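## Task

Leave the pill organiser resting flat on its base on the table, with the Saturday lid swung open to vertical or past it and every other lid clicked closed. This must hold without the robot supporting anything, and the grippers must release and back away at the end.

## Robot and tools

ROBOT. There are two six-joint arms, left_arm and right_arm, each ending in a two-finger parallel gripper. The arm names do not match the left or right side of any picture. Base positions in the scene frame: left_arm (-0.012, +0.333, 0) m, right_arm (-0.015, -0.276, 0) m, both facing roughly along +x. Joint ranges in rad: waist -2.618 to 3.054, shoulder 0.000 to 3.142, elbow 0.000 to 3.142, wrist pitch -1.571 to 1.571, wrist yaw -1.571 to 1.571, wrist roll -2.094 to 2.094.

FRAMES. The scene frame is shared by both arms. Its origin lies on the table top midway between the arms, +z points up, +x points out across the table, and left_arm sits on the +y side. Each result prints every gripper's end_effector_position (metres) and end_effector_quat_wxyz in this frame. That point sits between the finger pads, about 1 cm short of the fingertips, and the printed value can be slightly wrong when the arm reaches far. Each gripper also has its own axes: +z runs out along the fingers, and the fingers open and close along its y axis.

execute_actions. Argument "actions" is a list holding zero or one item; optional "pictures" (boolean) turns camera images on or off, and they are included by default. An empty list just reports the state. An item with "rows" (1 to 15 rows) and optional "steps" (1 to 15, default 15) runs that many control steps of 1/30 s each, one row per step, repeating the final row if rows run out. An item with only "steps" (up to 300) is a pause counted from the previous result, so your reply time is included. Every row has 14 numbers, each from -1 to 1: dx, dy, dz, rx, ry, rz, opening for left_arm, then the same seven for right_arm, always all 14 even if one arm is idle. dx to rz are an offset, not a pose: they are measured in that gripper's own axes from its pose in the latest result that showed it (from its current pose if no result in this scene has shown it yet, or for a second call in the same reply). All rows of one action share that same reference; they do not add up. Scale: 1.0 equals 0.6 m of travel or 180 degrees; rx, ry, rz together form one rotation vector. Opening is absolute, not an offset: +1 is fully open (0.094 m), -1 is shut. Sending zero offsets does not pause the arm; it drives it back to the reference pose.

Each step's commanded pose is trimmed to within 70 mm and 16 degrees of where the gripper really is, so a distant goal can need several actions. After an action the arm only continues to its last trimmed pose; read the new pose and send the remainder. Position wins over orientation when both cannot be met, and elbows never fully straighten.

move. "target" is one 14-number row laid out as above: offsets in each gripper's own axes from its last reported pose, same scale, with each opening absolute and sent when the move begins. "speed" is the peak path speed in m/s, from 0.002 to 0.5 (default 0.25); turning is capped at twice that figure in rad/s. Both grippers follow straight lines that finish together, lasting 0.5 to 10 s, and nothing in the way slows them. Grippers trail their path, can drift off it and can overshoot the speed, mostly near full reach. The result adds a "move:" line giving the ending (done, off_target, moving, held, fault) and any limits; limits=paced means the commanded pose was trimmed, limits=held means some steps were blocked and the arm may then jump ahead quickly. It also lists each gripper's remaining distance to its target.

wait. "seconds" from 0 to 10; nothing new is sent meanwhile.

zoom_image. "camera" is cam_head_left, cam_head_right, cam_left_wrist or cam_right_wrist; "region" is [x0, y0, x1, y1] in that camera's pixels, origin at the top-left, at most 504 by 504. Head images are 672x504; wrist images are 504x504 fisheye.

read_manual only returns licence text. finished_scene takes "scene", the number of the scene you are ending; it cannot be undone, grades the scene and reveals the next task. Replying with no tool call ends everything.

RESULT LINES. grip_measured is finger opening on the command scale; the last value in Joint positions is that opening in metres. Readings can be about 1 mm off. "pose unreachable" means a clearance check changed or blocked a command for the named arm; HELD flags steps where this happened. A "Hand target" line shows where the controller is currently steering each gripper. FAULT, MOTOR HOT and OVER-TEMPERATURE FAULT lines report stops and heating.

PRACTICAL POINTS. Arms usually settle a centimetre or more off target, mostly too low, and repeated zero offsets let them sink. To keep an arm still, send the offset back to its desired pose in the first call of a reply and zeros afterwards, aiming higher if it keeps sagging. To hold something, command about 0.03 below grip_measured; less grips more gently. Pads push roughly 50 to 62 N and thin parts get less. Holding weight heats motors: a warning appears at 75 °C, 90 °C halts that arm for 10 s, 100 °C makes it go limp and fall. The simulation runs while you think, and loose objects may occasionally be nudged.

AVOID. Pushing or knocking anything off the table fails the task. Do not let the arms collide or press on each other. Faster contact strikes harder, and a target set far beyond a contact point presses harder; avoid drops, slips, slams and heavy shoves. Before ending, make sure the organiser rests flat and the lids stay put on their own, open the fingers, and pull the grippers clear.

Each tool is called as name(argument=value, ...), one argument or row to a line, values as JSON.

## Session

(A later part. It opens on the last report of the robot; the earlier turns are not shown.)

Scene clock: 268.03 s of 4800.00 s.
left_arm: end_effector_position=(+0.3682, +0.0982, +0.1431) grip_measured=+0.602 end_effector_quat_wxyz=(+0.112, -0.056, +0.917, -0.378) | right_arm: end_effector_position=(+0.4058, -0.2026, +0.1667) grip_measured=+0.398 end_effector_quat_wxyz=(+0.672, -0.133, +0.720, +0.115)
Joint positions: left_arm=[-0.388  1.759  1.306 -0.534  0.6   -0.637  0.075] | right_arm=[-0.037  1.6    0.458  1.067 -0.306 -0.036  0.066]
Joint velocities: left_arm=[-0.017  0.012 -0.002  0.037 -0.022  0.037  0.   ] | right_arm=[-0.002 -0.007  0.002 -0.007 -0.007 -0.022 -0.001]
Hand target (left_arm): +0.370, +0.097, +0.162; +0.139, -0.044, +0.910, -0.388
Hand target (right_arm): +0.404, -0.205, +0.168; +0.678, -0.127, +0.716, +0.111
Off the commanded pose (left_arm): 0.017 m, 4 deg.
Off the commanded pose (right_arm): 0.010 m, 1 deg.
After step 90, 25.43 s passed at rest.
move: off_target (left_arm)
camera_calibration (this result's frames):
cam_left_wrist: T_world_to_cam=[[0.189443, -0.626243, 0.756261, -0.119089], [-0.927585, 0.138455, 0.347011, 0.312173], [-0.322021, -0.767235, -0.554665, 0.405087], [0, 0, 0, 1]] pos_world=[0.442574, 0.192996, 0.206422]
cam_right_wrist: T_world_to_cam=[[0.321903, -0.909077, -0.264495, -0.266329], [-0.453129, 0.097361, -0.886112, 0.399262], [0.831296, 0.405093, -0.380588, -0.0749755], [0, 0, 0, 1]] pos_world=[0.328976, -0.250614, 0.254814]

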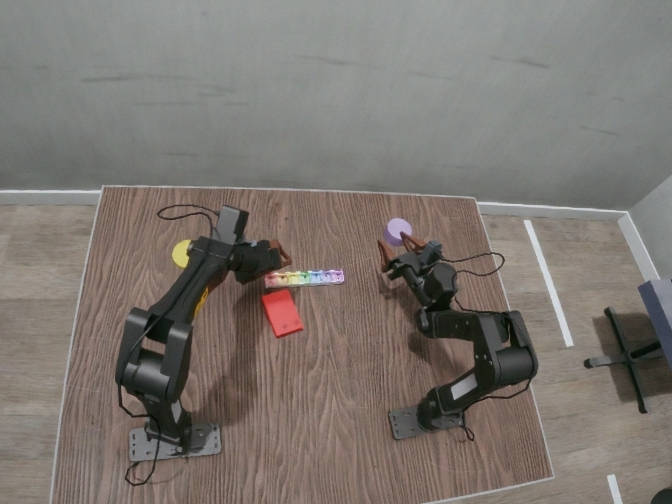

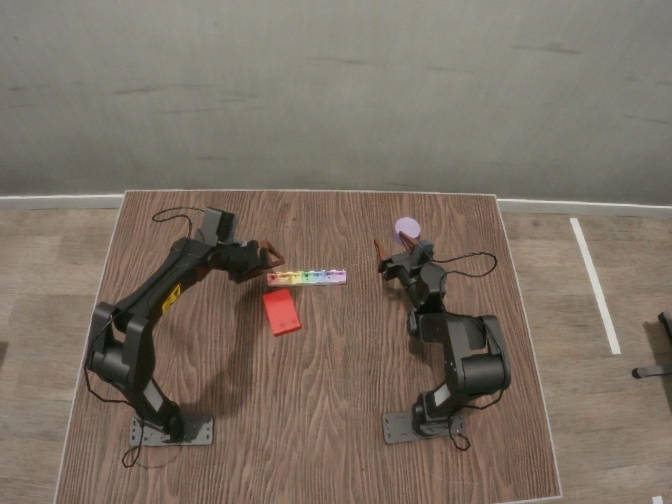

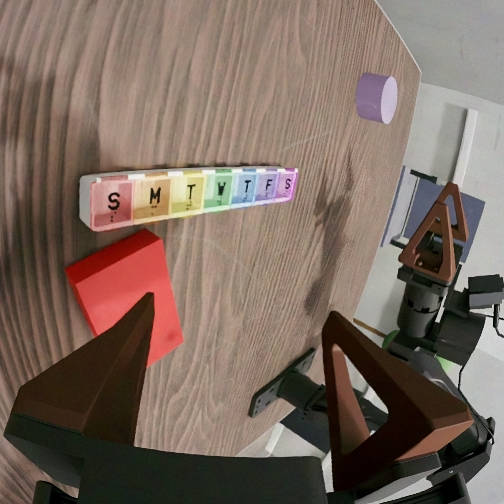

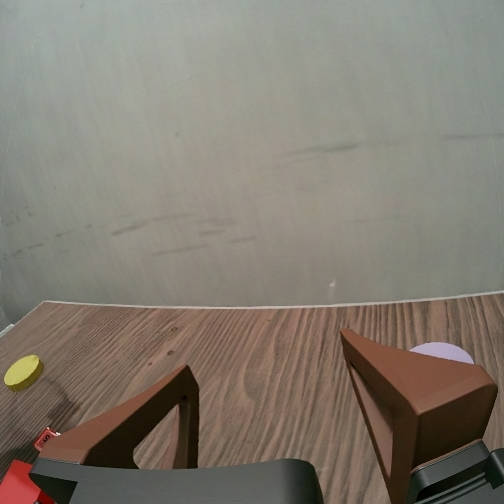

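move(
  target=[-0.019,-0.068,0.1225,-0.010,0.121,0.501,0.6,-0.003,0,0,0,0,0.5,-0.68],
  speed=0.3,
)

Scene clock: 281.97 s of 4800.00 s.
left_arm: end_effector_position=(+0.3940, +0.0277, +0.1089) grip_measured=+0.602 end_effector_quat_wxyz=(+0.172, +0.661, +0.708, -0.179) | right_arm: end_effector_position=(+0.4057, -0.2026, +0.1648) grip_measured=-0.678 end_effector_quat_wxyz=(+0.392, +0.418, +0.604, +0.554)
Joint positions: left_arm=[-0.559  2.271  2.08  -1.115  0.431  0.945  0.075] | right_arm=[-0.037  1.6    0.458  1.059 -0.305  1.536  0.015]
Joint velocities: left_arm=[ 0.002 -0.012 -0.002  0.007  0.081  0.066  0.   ] | right_arm=[-0.002 -0.012  0.012 -0.095  0.022  0.066 -0.001]
Hand target (left_arm): +0.397, +0.021, +0.120; +0.187, +0.668, +0.698, -0.179
Hand target (right_arm): +0.406, -0.202, +0.169; +0.394, +0.415, +0.603, +0.556
Off the commanded pose (left_arm): 0.016 m, 2 deg.
Off the commanded pose (right_arm): 0.004 m, 0 deg.
After step 90, 7.63 s passed at rest.
move: off_target (left_arm)
camera_calibration (this result's frames):
cam_left_wrist: T_world_to_cam=[[-0.96683, -0.20213, 0.156151, 0.36695], [-0.187289, 0.976712, 0.104676, 0.0692449], [-0.173672, 0.071959, -0.982171, 0.305252], [0, 0, 0, 1]] pos_world=[0.420761, -0.0154264, 0.235262]
cam_right_wrist: T_world_to_cam=[[-0.155185, 0.228172, -0.961174, 0.271987], [-0.601573, 0.749934, 0.275152, 0.398625], [0.783599, 0.620916, 0.020883, -0.078637], [0, 0, 0, 1]] pos_world=[0.34363, -0.312175, 0.153386]

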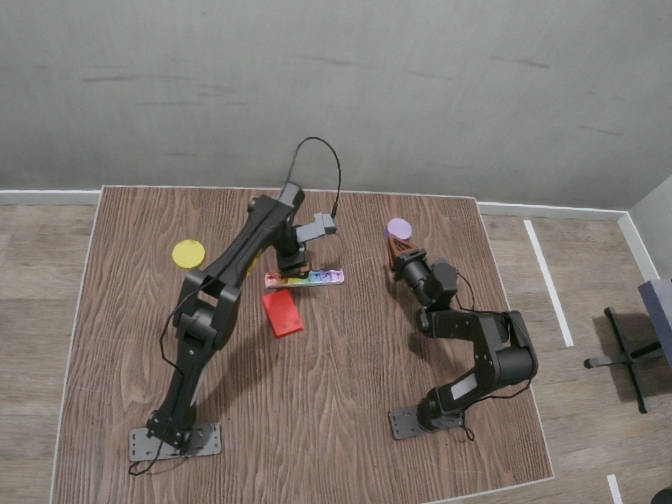

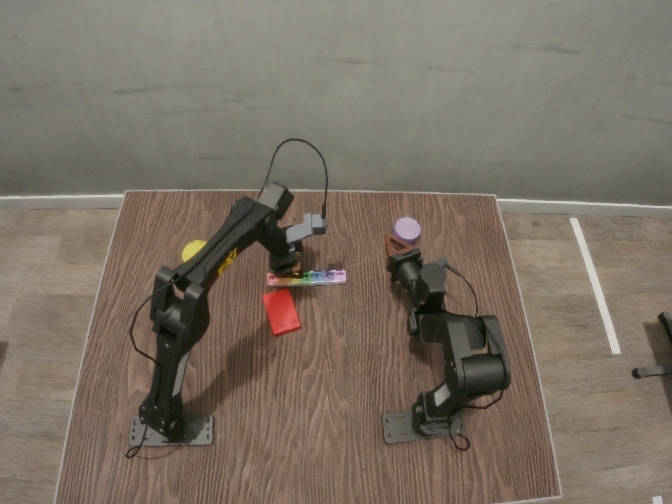

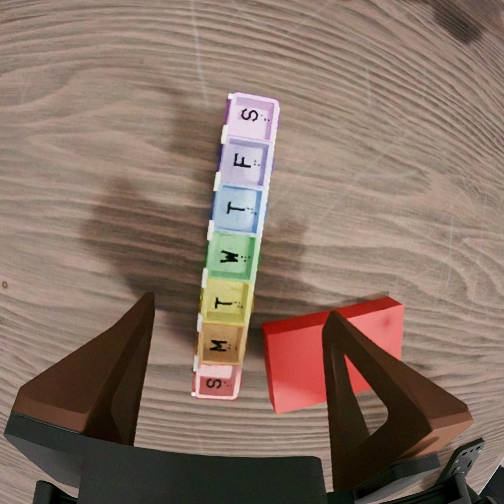

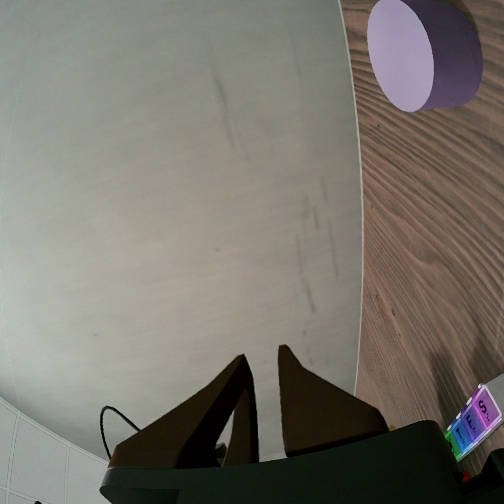

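move(
  target=[-0.031,0.004,0.097,0,0,0,0.25,-0.005,0,0,0,0,0,-0.68],
  speed=0.15,
)

Scene clock: 298.63 s of 4800.00 s.
left_arm: end_effector_position=(+0.3875, -0.0081, +0.0473) grip_measured=+0.252 end_effector_quat_wxyz=(+0.142, +0.661, +0.714, -0.180) | right_arm: end_effector_position=(+0.4057, -0.2026, +0.1648) grip_measured=-0.678 end_effector_quat_wxyz=(+0.390, +0.419, +0.603, +0.555)
Joint positions: left_arm=[-0.635  2.404  2.08  -1.014  0.402  0.87   0.059] | right_arm=[-0.037  1.6    0.458  1.059 -0.305  1.541  0.015]
Joint velocities: left_arm=[-0.012  0.007 -0.017  0.022  0.037  0.007  0.   ] | right_arm=[-0.012  0.017 -0.022 -0.007 -0.007 -0.037  0.001]
Hand target (left_arm): +0.397, -0.015, +0.066; +0.172, +0.661, +0.708, -0.179
Hand target (right_arm): +0.407, -0.205, +0.165; +0.391, +0.418, +0.604, +0.554
Off the commanded pose (left_arm): 0.024 m, 4 deg.
Off the commanded pose (right_arm): 0.003 m, 0 deg.
After step 90, 12.70 s passed at rest.
move: off_target (left_arm)
camera_calibration (this result's frames):
cam_left_wrist: T_world_to_cam=[[-0.959073, -0.207225, 0.192969, 0.358222], [-0.179151, 0.971818, 0.153215, 0.103981], [-0.219281, 0.112374, -0.969169, 0.263632], [0, 0, 0, 1]] pos_world=[0.419999, -0.0564439, 0.170446]
cam_right_wrist: T_world_to_cam=[[-0.156728, 0.232692, -0.959839, 0.273309], [-0.600809, 0.748881, 0.279653, 0.39736], [0.783878, 0.62051, 0.0224327, -0.0790878], [0, 0, 0, 1]] pos_world=[0.343568, -0.312097, 0.152984]

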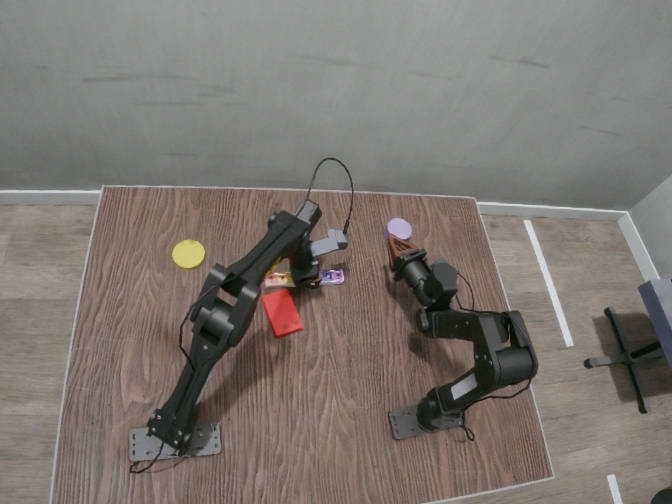

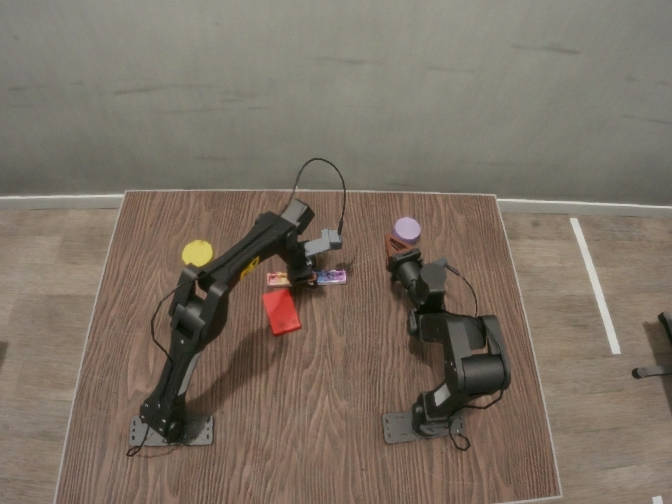

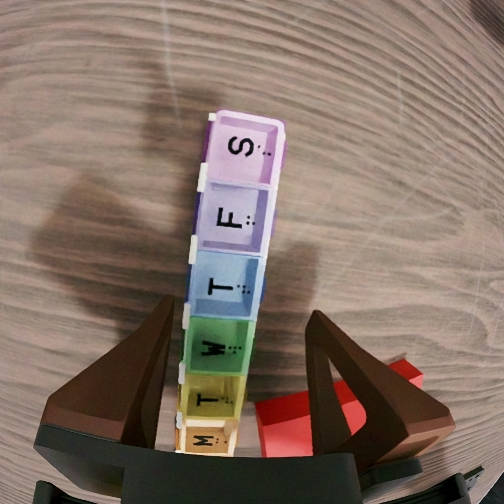

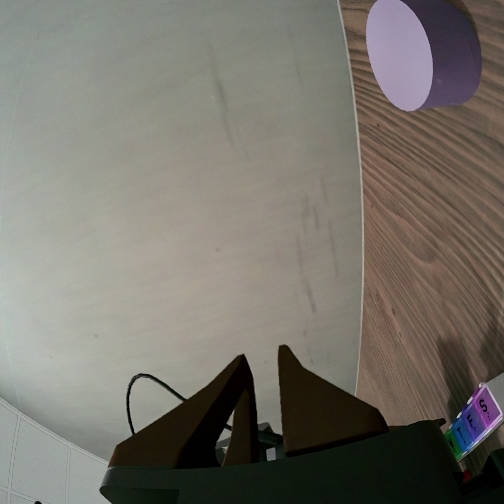

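execute_actions(
  actions=[
    {"rows": [[0,0.015,-0.02,0,0,0,0.25,-0.005,0,0,0,0,0,-0.68],[-0.012,0.025,-0.02,0,0,0,0.25,-0.005,0,0,0,0,0,-0.68]], "steps": 15},
  ],
)

Scene clock: 304.90 s of 4800.00 s.
left_arm: end_effector_position=(+0.3965, -0.0066, +0.0485) grip_measured=+0.252 end_effector_quat_wxyz=(+0.128, +0.660, +0.718, -0.178) | right_arm: end_effector_position=(+0.4057, -0.2026, +0.1648) grip_measured=-0.678 end_effector_quat_wxyz=(+0.389, +0.420, +0.602, +0.556)
Joint positions: left_arm=[-0.625  2.478  2.226 -1.118  0.397  0.879  0.059] | right_arm=[-0.037  1.6    0.458  1.059 -0.305  1.544  0.015]
Joint velocities: left_arm=[-0.002 -0.002 -0.002 -0.081 -0.11  -0.037  0.001] | right_arm=[-0.007 -0.007  0.007  0.007 -0.022 -0.037  0.   ]
Hand target (left_arm): +0.403, -0.008, +0.060; +0.143, +0.661, +0.714, -0.179
Hand target (right_arm): +0.407, -0.205, +0.165; +0.390, +0.419, +0.603, +0.555
Off the commanded pose (left_arm): 0.014 m, 2 deg.
Off the commanded pose (right_arm): 0.003 m, 0 deg.
Steps of this call (steps 1 to 90: nothing new was sent; then 2.77 s passed at rest; steps 91 to 105: all 15 steps of this action). Readings (end_effector_position):
91: left_arm (+0.3877, -0.0078, +0.0476) | right_arm (+0.4057, -0.2026, +0.1648)
92: left_arm (+0.3882, -0.0076, +0.0482) | right_arm (+0.4057, -0.2026, +0.1648)
94: left_arm (+0.3950, -0.0101, +0.0498) | right_arm (+0.4057, -0.2026, +0.1648)
98: left_arm (+0.4002, -0.0097, +0.0506) | right_arm (+0.4057, -0.2026, +0.1648)
105: the state above
camera_calibration (this result's frames):
cam_left_wrist: T_world_to_cam=[[-0.95461, -0.213725, 0.207466, 0.364459], [-0.178012, 0.967809, 0.177925, 0.102302], [-0.238814, 0.132917, -0.961926, 0.274053], [0, 0, 0, 1]] pos_world=[0.431574, -0.0575412, 0.169804]
cam_right_wrist: T_world_to_cam=[[-0.157557, 0.235123, -0.95911, 0.274018], [-0.600395, 0.748305, 0.282074, 0.396676], [0.784029, 0.620288, 0.0232662, -0.0793314], [0, 0, 0, 1]] pos_world=[0.343534, -0.312054, 0.152767]

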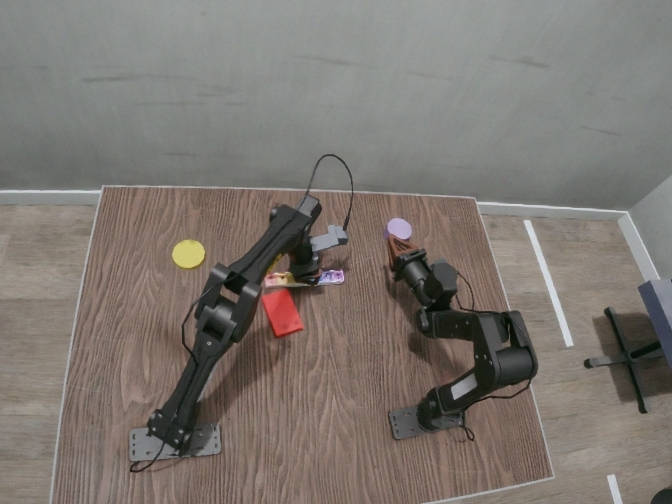

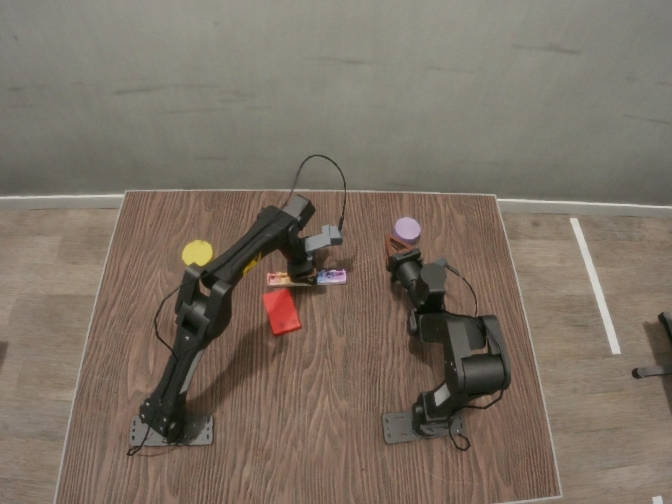

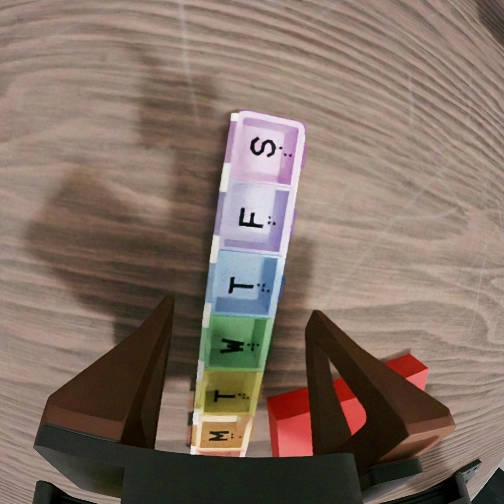

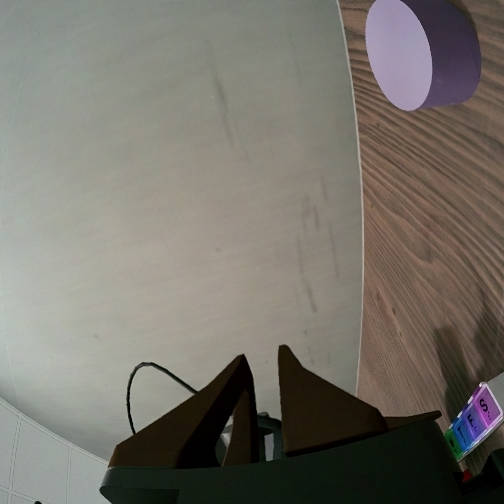

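move(
  target=[-0.037,0.003,0.039,-0.04,-0.02,0,0.25,-0.005,0,0,0,0,-0.01,-0.68],
  speed=0.06,
)

Scene clock: 313.20 s of 4800.00 s.
left_arm: end_effector_position=(+0.3990, -0.0305, +0.0193) grip_measured=+0.252 end_effector_quat_wxyz=(+0.172, +0.644, +0.730, -0.154) | right_arm: end_effector_position=(+0.4057, -0.2026, +0.1648) grip_measured=-0.678 end_effector_quat_wxyz=(+0.394, +0.414, +0.606, +0.552)
Joint positions: left_arm=[-0.677  2.439  2.022 -0.83   0.34   0.771  0.059] | right_arm=[-0.037  1.6    0.458  1.059 -0.305  1.525  0.015]
Joint velocities: left_arm=[ 0.002 -0.007 -0.017 -0.022 -0.022 -0.066 -0.001] | right_arm=[ 0.017  0.007 -0.012  0.007  0.051 -0.007  0.   ]
Hand target (left_arm): +0.399, -0.037, +0.036; +0.191, +0.645, +0.723, -0.155
Hand target (right_arm): +0.407, -0.205, +0.165; +0.398, +0.411, +0.609, +0.550
Off the commanded pose (left_arm): 0.018 m, 2 deg.
Off the commanded pose (right_arm): 0.003 m, 1 deg.
After step 130, 2.30 s passed at rest.
move: off_target (left_arm)
camera_calibration (this result's frames):
cam_left_wrist: T_world_to_cam=[[-0.954655, -0.267326, 0.131039, 0.367668], [-0.249599, 0.958585, 0.137169, 0.160067], [-0.162281, 0.0982423, -0.981842, 0.218552], [0, 0, 0, 1]] pos_world=[0.426415, -0.076622, 0.144448]
cam_right_wrist: T_world_to_cam=[[-0.151849, 0.218418, -0.963969, 0.269118], [-0.603193, 0.752131, 0.265437, 0.401329], [0.783007, 0.621766, 0.0175373, -0.0776732], [0, 0, 0, 1]] pos_world=[0.343763, -0.312338, 0.154256]

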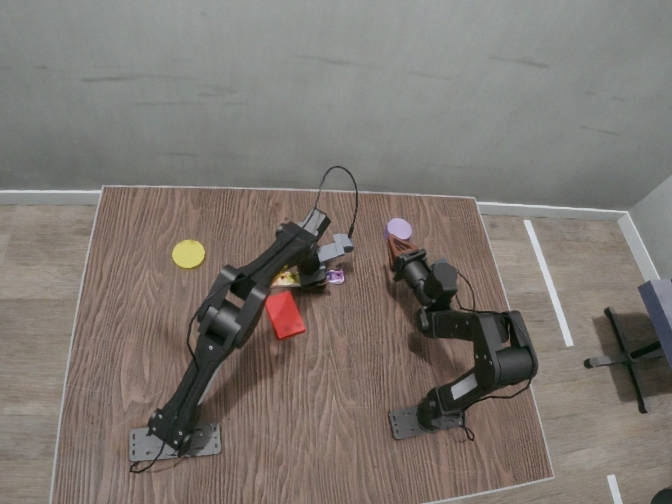

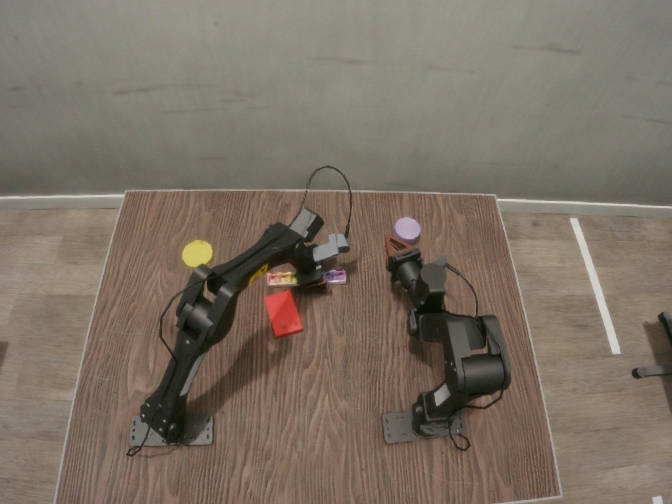

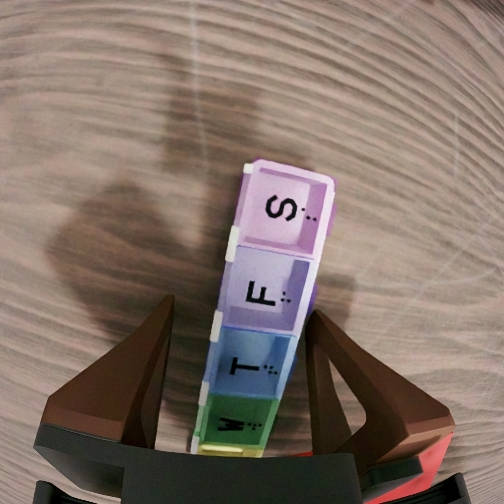

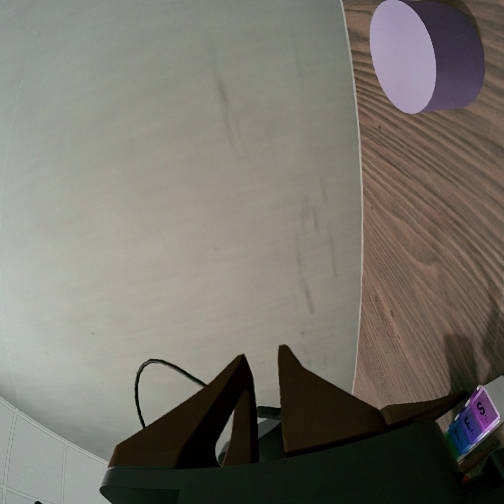

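execute_actions(
  actions=[
    {"rows": [[-0.017,0,-0.029,0,0,0,0.1,-0.005,0,0,0,0,0,-0.68],[-0.017,0,-0.029,0,0,0,0.0,-0.005,0,0,0,0,0,-0.68],[-0.017,0,-0.029,0,0,0,-0.1,-0.005,0,0,0,0,0,-0.68],[-0.017,0,-0.029,0,0,0,-0.15,-0.005,0,0,0,0,0,-0.68],[-0.017,0,-0.029,0,0,0,-0.2,-0.005,0,0,0,0,0,-0.68],[-0.017,0,-0.029,0,0,0,-0.25,-0.005,0,0,0,0,0,-0.68],[-0.017,0,-0.029,0,0,0,-0.3,-0.005,0,0,0,0,0,-0.68],[-0.017,0,-0.029,0,0,0,-0.35,-0.005,0,0,0,0,0,-0.68],[-0.017,0,-0.029,0,0,0,-0.42,-0.005,0,0,0,0,0,-0.68]], "steps": 15},
  ],
)

Scene clock: 323.87 s of 4800.00 s.
left_arm: end_effector_position=(+0.3938, -0.0256, +0.0223) grip_measured=-0.318 end_effector_quat_wxyz=(+0.154, +0.643, +0.735, -0.153) | right_arm: end_effector_position=(+0.4057, -0.2026, +0.1648) grip_measured=-0.678 end_effector_quat_wxyz=(+0.394, +0.415, +0.606, +0.553)
Joint positions: left_arm=[-0.677  2.439  2.046 -0.89   0.334  0.77   0.032] | right_arm=[-0.037  1.6    0.458  1.059 -0.305  1.528  0.015]
Joint velocities: left_arm=[-0.017  0.007 -0.017 -0.037  0.007 -0.022 -0.001] | right_arm=[ 0.007 -0.007  0.012 -0.081  0.037 -0.066  0.001]
Hand target (left_arm): +0.399, -0.032, +0.039; +0.172, +0.644, +0.730, -0.154
Hand target (right_arm): +0.407, -0.205, +0.165; +0.394, +0.415, +0.606, +0.552
Off the commanded pose (left_arm): 0.019 m, 2 deg.
Off the commanded pose (right_arm): 0.003 m, 0 deg.
Steps of this call (steps 1 to 90: nothing new was sent; then 7.17 s passed at rest; steps 91 to 105: all 15 steps of this action). Readings (end_effector_position):
91: left_arm (+0.3990, -0.0302, +0.0199) | right_arm (+0.4057, -0.2026, +0.1648)
92: left_arm (+0.3981, -0.0292, +0.0204) | right_arm (+0.4057, -0.2026, +0.1648)
94: left_arm (+0.3967, -0.0279, +0.0217) | right_arm (+0.4057, -0.2026, +0.1648)
98: left_arm (+0.3949, -0.0264, +0.0224) | right_arm (+0.4057, -0.2026, +0.1648)
105: the state above
camera_calibration (this result's frames):
cam_left_wrist: T_world_to_cam=[[-0.950183, -0.273485, 0.149529, 0.361275], [-0.248185, 0.954058, 0.167863, 0.152314], [-0.188567, 0.122389, -0.974404, 0.230964], [0, 0, 0, 1]] pos_world=[0.424631, -0.0747804, 0.145463]
cam_right_wrist: T_world_to_cam=[[-0.152804, 0.221207, -0.963181, 0.269941], [-0.602734, 0.751514, 0.268216, 0.400559], [0.783175, 0.621526, 0.0184943, -0.0779475], [0, 0, 0, 1]] pos_world=[0.343725, -0.312292, 0.154007]

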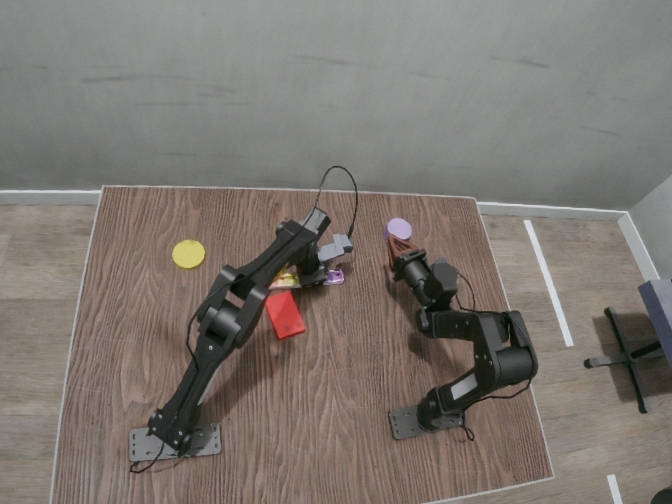

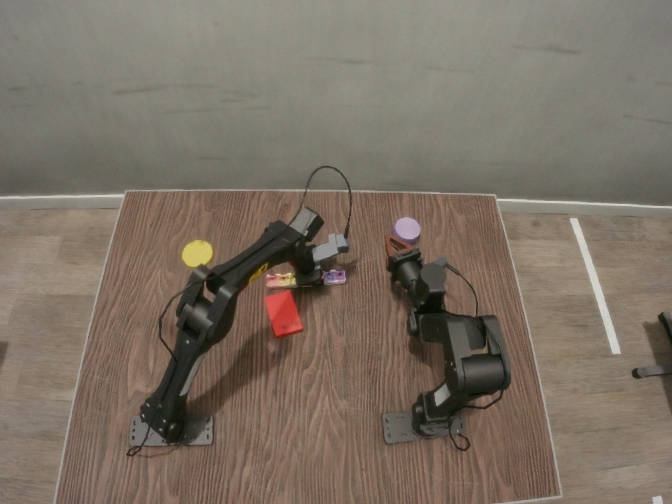

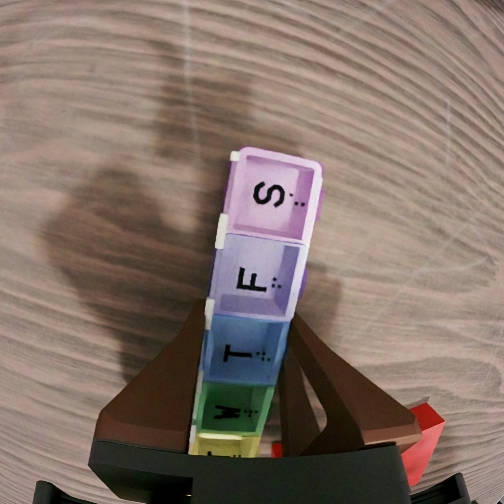

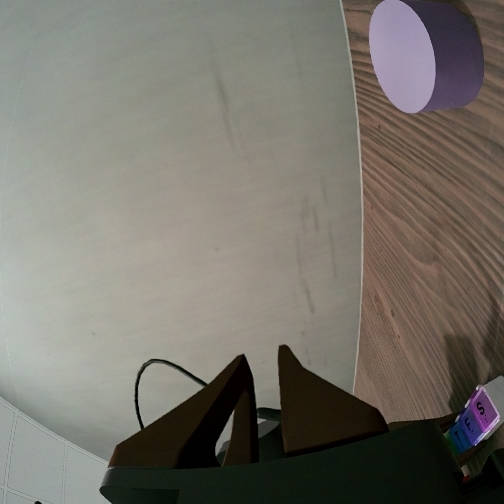

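execute_actions(
  actions=[
    {"rows": [[-0.017,0.008,-0.024,0,0,0,-0.15,-0.005,0,0,0,0,0,-0.68],[-0.017,0.008,-0.024,0,0,0,-0.1,-0.005,0,0,0,0,0,-0.68],[-0.025,0.008,-0.021,0,0,0,-0.1,-0.005,0,0,0,0,0,-0.68],[-0.033,0.008,-0.018,0,0,0,-0.1,-0.005,0,0,0,0,0,-0.68],[-0.041,0.008,-0.015,0,0,0,-0.1,-0.005,0,0,0,0,0,-0.68],[-0.045,0.008,-0.014,0,0,0,-0.1,-0.005,0,0,0,0,0,-0.68]], "steps": 15},
  ],
)

Scene clock: 333.10 s of 4800.00 s.
left_arm: end_effector_position=(+0.3992, -0.0401, +0.0303) grip_measured=-0.102 end_effector_quat_wxyz=(+0.145, +0.642, +0.737, -0.151) | right_arm: end_effector_position=(+0.4057, -0.2026, +0.1648) grip_measured=-0.678 end_effector_quat_wxyz=(+0.393, +0.416, +0.605, +0.553)
Joint positions: left_arm=[-0.696  2.523  2.238 -1.008  0.323  0.75   0.042] | right_arm=[-0.037  1.6    0.458  1.059 -0.305  1.531  0.015]
Joint velocities: left_arm=[ 0.002  0.046  0.012 -0.095 -0.037  0.007 -0.   ] | right_arm=[ 0.012 -0.007 -0.007  0.037 -0.037 -0.022  0.001]
Hand target (left_arm): +0.401, -0.046, +0.041; +0.155, +0.643, +0.735, -0.153
Hand target (right_arm): +0.407, -0.205, +0.165; +0.394, +0.415, +0.606, +0.553
Off the commanded pose (left_arm): 0.013 m, 1 deg.
Off the commanded pose (right_arm): 0.003 m, 0 deg.
Steps of this call (steps 1 to 90: nothing new was sent; then 5.73 s passed at rest; steps 91 to 105: all 15 steps of this action). Readings (end_effector_position):
91: left_arm (+0.3936, -0.0252, +0.0230) | right_arm (+0.4057, -0.2026, +0.1648)
92: left_arm (+0.3937, -0.0251, +0.0237) | right_arm (+0.4057, -0.2026, +0.1648)
94: left_arm (+0.3965, -0.0266, +0.0266) | right_arm (+0.4057, -0.2026, +0.1648)
98: left_arm (+0.4046, -0.0358, +0.0323) | right_arm (+0.4057, -0.2026, +0.1648)
105: the state above
camera_calibration (this result's frames):
cam_left_wrist: T_world_to_cam=[[-0.947942, -0.277658, 0.155924, 0.36001], [-0.248199, 0.950977, 0.1845, 0.165506], [-0.199508, 0.136195, -0.970385, 0.246332], [0, 0, 0, 1]] pos_world=[0.431492, -0.0909819, 0.152367]
cam_right_wrist: T_world_to_cam=[[-0.153639, 0.223646, -0.962485, 0.270659], [-0.602329, 0.750966, 0.270645, 0.399884], [0.783323, 0.621315, 0.019331, -0.0781883], [0, 0, 0, 1]] pos_world=[0.343692, -0.312252, 0.15379]

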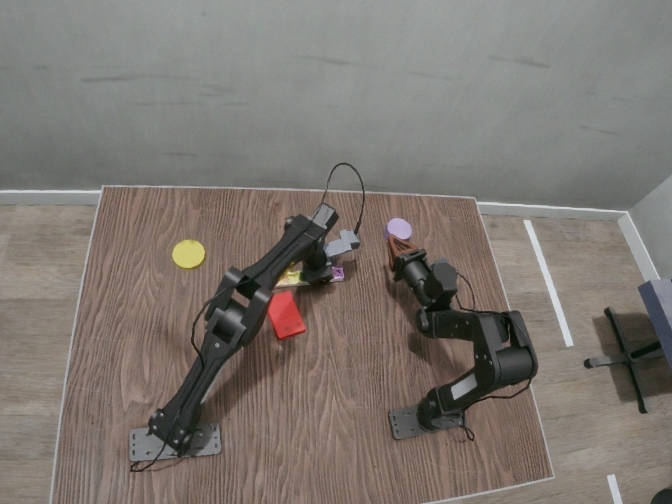

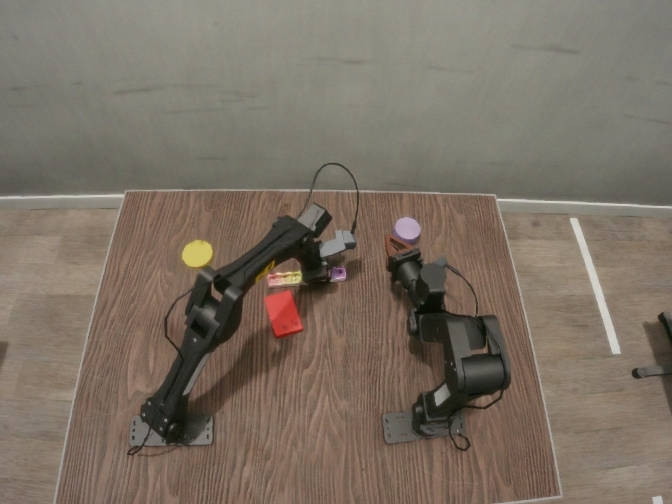

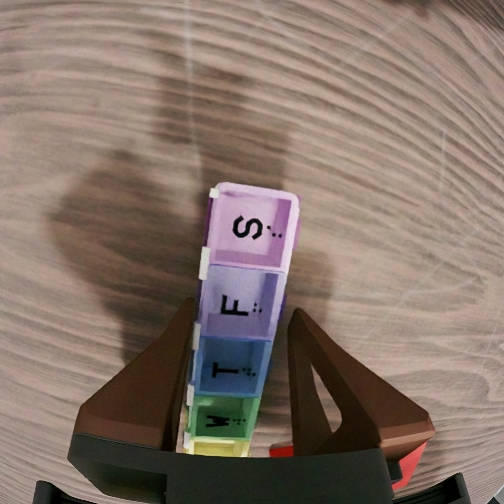

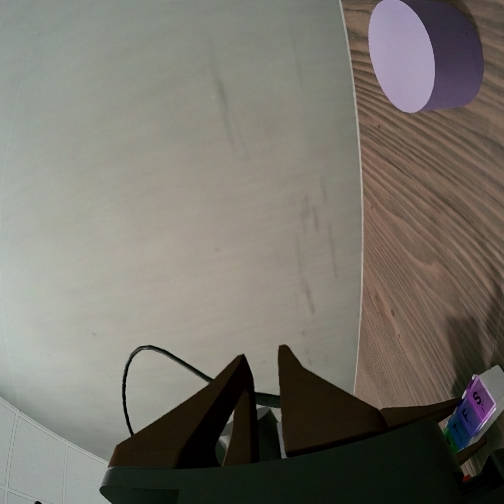

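execute_actions(
  actions=[
    {"rows": [[-0.01,0.003,-0.012,0,0,0,-0.1,-0.005,0,0,0,0,0,-0.68],[0.0,0.003,-0.008,0,0,0,-0.1,-0.005,0,0,0,0,0,-0.68],[0.008,0.003,-0.005,0,0,0,-0.1,-0.005,0,0,0,0,0,-0.68],[0.013,0.003,-0.003,0,0,0,-0.1,-0.005,0,0,0,0,0,-0.68]], "steps": 15},
  ],
)

Scene clock: 339.50 s of 4800.00 s.
left_arm: end_effector_position=(+0.3968, -0.0337, +0.0195) grip_measured=-0.102 end_effector_quat_wxyz=(+0.133, +0.643, +0.739, -0.150) | right_arm: end_effector_position=(+0.4057, -0.2026, +0.1648) grip_measured=-0.678 end_effector_quat_wxyz=(+0.392, +0.417, +0.605, +0.554)
Joint positions: left_arm=[-0.69   2.528  2.211 -1.004  0.321  0.759  0.042] | right_arm=[-0.037  1.6    0.458  1.059 -0.305  1.534  0.015]
Joint velocities: left_arm=[ 0.002  0.002 -0.007 -0.007 -0.022 -0.022  0.001] | right_arm=[-0.002 -0.002 -0.012  0.051 -0.022 -0.051 -0.001]
Hand target (left_arm): +0.400, -0.032, +0.029; +0.145, +0.642, +0.737, -0.151
Hand target (right_arm): +0.407, -0.205, +0.165; +0.393, +0.416, +0.605, +0.553
Off the commanded pose (left_arm): 0.010 m, 1 deg.
Off the commanded pose (right_arm): 0.003 m, 0 deg.
Steps of this call (steps 1 to 90: nothing new was sent; then 2.90 s passed at rest; steps 91 to 105: all 15 steps of this action). Readings (end_effector_position):
91: left_arm (+0.3968, -0.0377, +0.0276) | right_arm (+0.4057, -0.2026, +0.1648)
92: left_arm (+0.3969, -0.0376, +0.0275) | right_arm (+0.4057, -0.2026, +0.1648)
94: left_arm (+0.3963, -0.0369, +0.0252) | right_arm (+0.4057, -0.2026, +0.1648)
98: left_arm (+0.3957, -0.0344, +0.0203) | right_arm (+0.4057, -0.2026, +0.1648)
105: the state above
camera_calibration (this result's frames):
cam_left_wrist: T_world_to_cam=[[-0.945509, -0.279189, 0.167531, 0.359911], [-0.24342, 0.947844, 0.205762, 0.158442], [-0.21624, 0.153769, -0.964155, 0.241656], [0, 0, 0, 1]] pos_world=[0.431123, -0.0868547, 0.140096]
cam_right_wrist: T_world_to_cam=[[-0.154472, 0.226084, -0.961782, 0.271375], [-0.601923, 0.750413, 0.273073, 0.399207], [0.783471, 0.621101, 0.020167, -0.0784296], [0, 0, 0, 1]] pos_world=[0.343659, -0.312211, 0.153573]

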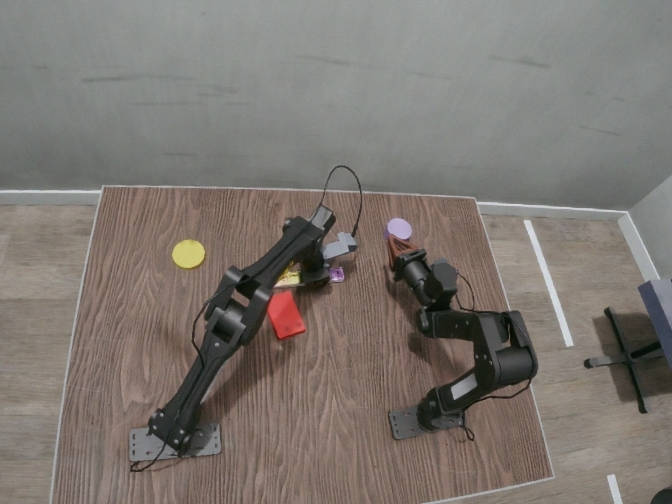

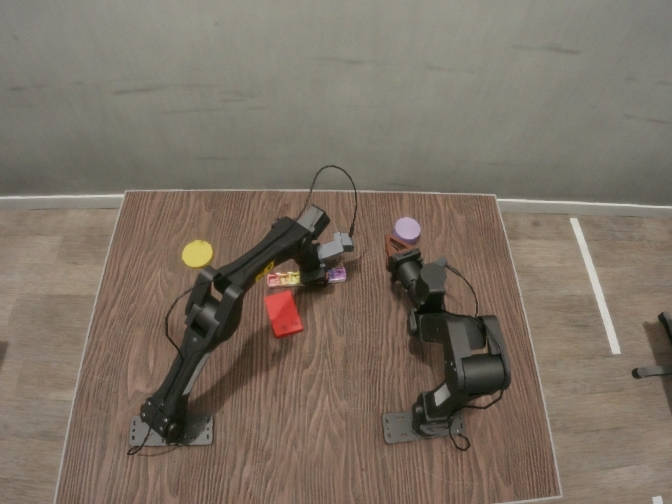

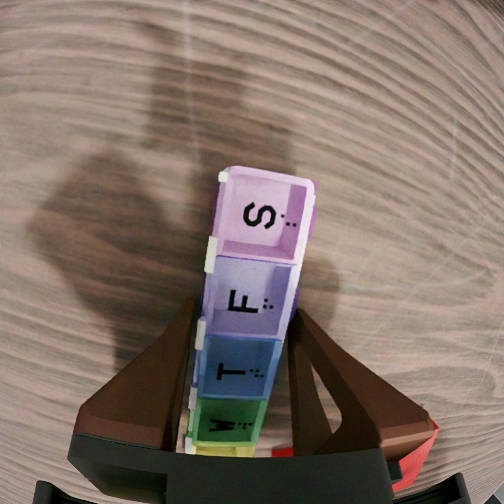

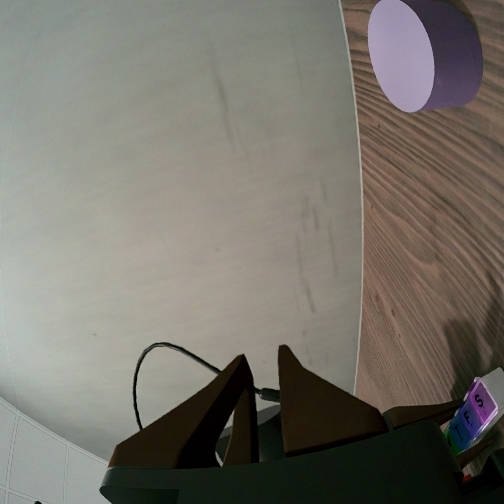

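execute_actions(
  actions=[
    {"rows": [[-0.012,0.003,-0.02,0,0,0,-0.15,-0.005,0,0,0,0,0,-0.68],[-0.012,0.003,-0.02,0,0,0,-0.2,-0.005,0,0,0,0,0,-0.68],[-0.012,0.003,-0.02,0,0,0,-0.25,-0.005,0,0,0,0,0,-0.68],[-0.012,0.003,-0.02,0,0,0,-0.3,-0.005,0,0,0,0,0,-0.68],[-0.012,0.003,-0.02,0,0,0,-0.34,-0.005,0,0,0,0,0,-0.68],[-0.012,0.003,-0.02,0,0,0,-0.38,-0.005,0,0,0,0,0,-0.68],[-0.012,0.003,-0.02,0,0,0,-0.42,-0.005,0,0,0,0,0,-0.68]], "steps": 15},
  ],
)

Scene clock: 345.07 s of 4800.00 s.
left_arm: end_effector_position=(+0.3942, -0.0306, +0.0221) grip_measured=-0.325 end_effector_quat_wxyz=(+0.120, +0.642, +0.742, -0.149) | right_arm: end_effector_position=(+0.4057, -0.2026, +0.1648) grip_measured=-0.678 end_effector_quat_wxyz=(+0.391, +0.418, +0.604, +0.555)
Joint positions: left_arm=[-0.69   2.541  2.253 -1.06   0.315  0.76   0.032] | right_arm=[-0.037  1.6    0.458  1.059 -0.305  1.536  0.015]
Joint velocities: left_arm=[ 0.002  0.002 -0.007  0.022 -0.037  0.022 -0.001] | right_arm=[ 0.012 -0.012  0.002  0.007 -0.022 -0.022  0.   ]
Hand target (left_arm): +0.399, -0.035, +0.033; +0.134, +0.643, +0.739, -0.150
Hand target (right_arm): +0.407, -0.205, +0.165; +0.392, +0.417, +0.604, +0.554
Off the commanded pose (left_arm): 0.013 m, 2 deg.
Off the commanded pose (right_arm): 0.003 m, 0 deg.
Steps of this call (steps 1 to 90: nothing new was sent; then 2.07 s passed at rest; steps 91 to 105: all 15 steps of this action). Readings (end_effector_position):
91: left_arm (+0.3969, -0.0336, +0.0204) | right_arm (+0.4057, -0.2026, +0.1648)
92: left_arm (+0.3966, -0.0332, +0.0207) | right_arm (+0.4057, -0.2026, +0.1648)
94: left_arm (+0.3968, -0.0329, +0.0218) | right_arm (+0.4057, -0.2026, +0.1648)
98: left_arm (+0.3954, -0.0316, +0.0226) | right_arm (+0.4057, -0.2026, +0.1648)
105: the state above
camera_calibration (this result's frames):
cam_left_wrist: T_world_to_cam=[[-0.941978, -0.283712, 0.1794, 0.356088], [-0.240271, 0.943097, 0.229864, 0.152414], [-0.234407, 0.173422, -0.956545, 0.25076], [0, 0, 0, 1]] pos_world=[0.430828, -0.0862023, 0.140946]
cam_right_wrist: T_world_to_cam=[[-0.155304, 0.22852, -0.961072, 0.272089], [-0.601515, 0.749854, 0.275499, 0.398528], [0.78362, 0.620885, 0.0210023, -0.0786716], [0, 0, 0, 1]] pos_world=[0.343626, -0.312169, 0.153355]

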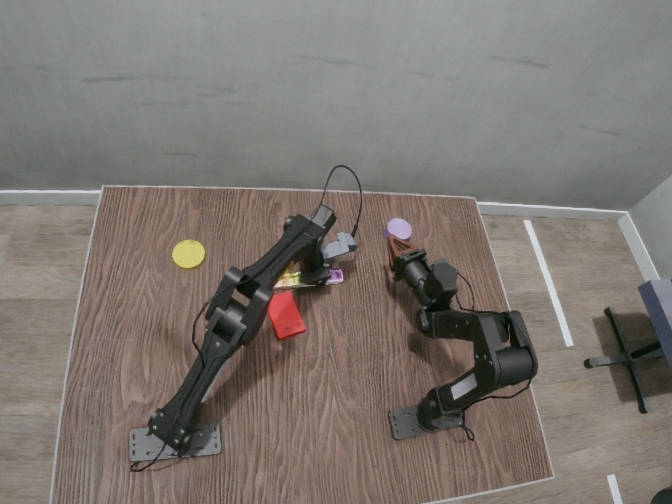

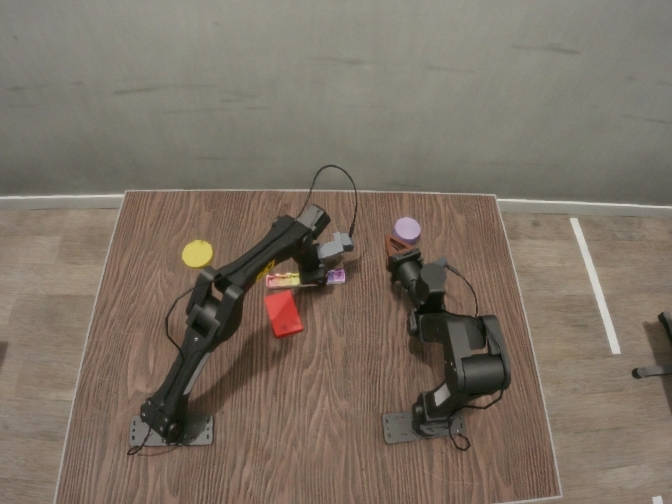

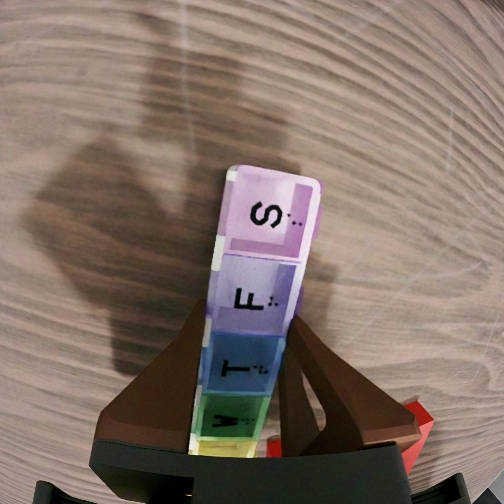

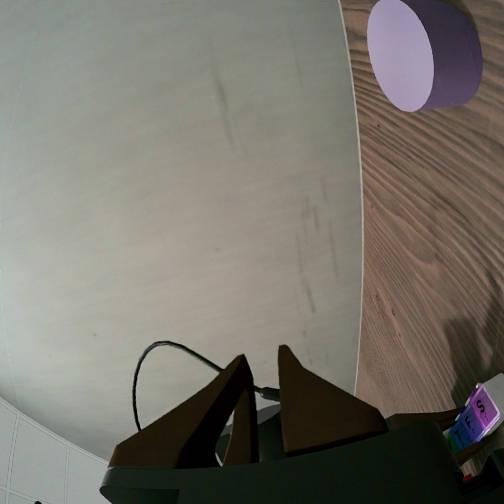

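move(
  target=[-0.046,-0.008,-0.116,0,0,0,-0.42,-0.005,0,0,0,0,-0.01,-0.68],
  speed=0.12,
)

Scene clock: 374.33 s of 4800.00 s.
left_arm: end_effector_position=(+0.3909, -0.0265, +0.0843) grip_measured=-0.325 end_effector_quat_wxyz=(+0.102, +0.641, +0.747, -0.146) | right_arm: end_effector_position=(+0.4057, -0.2026, +0.1648) grip_measured=-0.678 end_effector_quat_wxyz=(+0.396, +0.412, +0.608, +0.551)
Joint positions: left_arm=[-0.69   2.642  2.704 -1.444  0.307  0.758  0.032] | right_arm=[-0.037  1.6    0.458  1.059 -0.305  1.518  0.015]
Joint velocities: left_arm=[ 0.002 -0.007  0.017 -0.051 -0.022  0.007 -0.   ] | right_arm=[-0.012 -0.012 -0.007 -0.051 -0.037 -0.051 -0.   ]
Hand target (left_arm): +0.394, -0.031, +0.097; +0.120, +0.642, +0.742, -0.149
Hand target (right_arm): +0.407, -0.205, +0.165; +0.400, +0.408, +0.610, +0.548
Off the commanded pose (left_arm): 0.014 m, 2 deg.
Off the commanded pose (right_arm): 0.003 m, 1 deg.
After step 90, 24.67 s passed at rest.
move: off_target (left_arm)
camera_calibration (this result's frames):
cam_left_wrist: T_world_to_cam=[[-0.936554, -0.291892, 0.194076, 0.33937], [-0.237645, 0.93575, 0.260571, 0.129604], [-0.257665, 0.197918, -0.945747, 0.317521], [0, 0, 0, 1]] pos_world=[0.430452, -0.0850603, 0.20066]
cam_right_wrist: T_world_to_cam=[[-0.149575, 0.211785, -0.965803, 0.267154], [-0.604273, 0.753566, 0.258829, 0.403147], [0.782612, 0.622323, 0.015261, -0.0770248], [0, 0, 0, 1]] pos_world=[0.343851, -0.312443, 0.154847]

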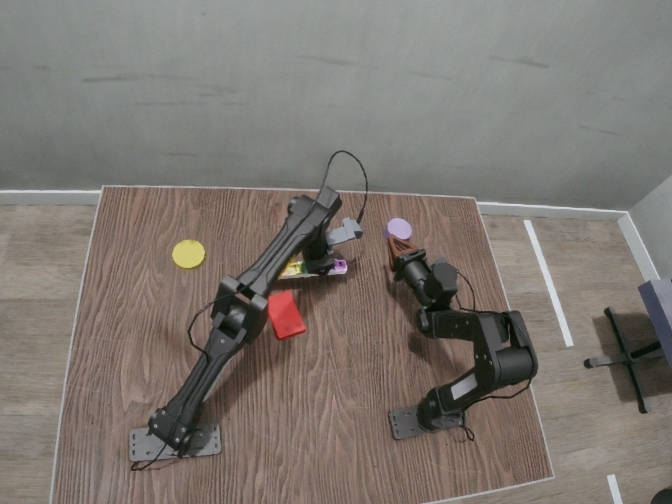

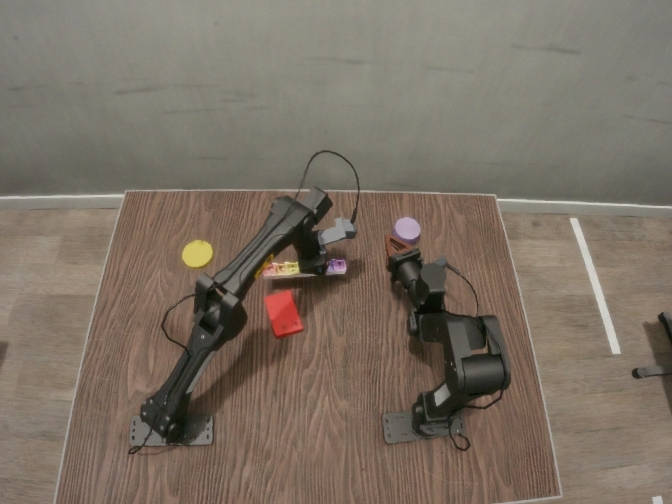

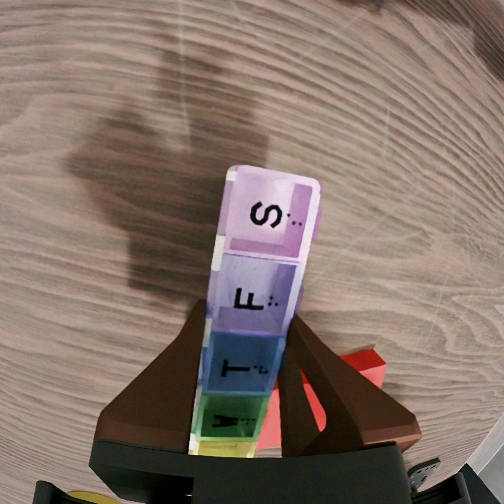

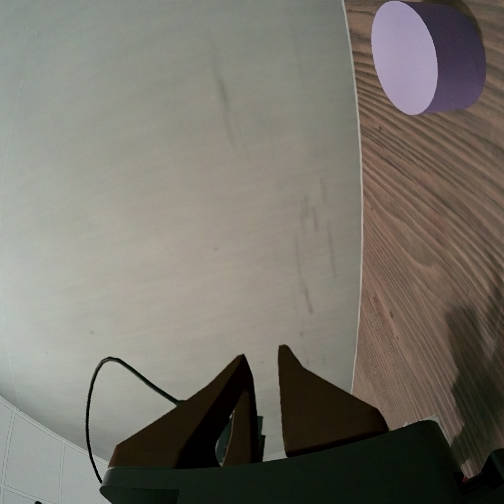

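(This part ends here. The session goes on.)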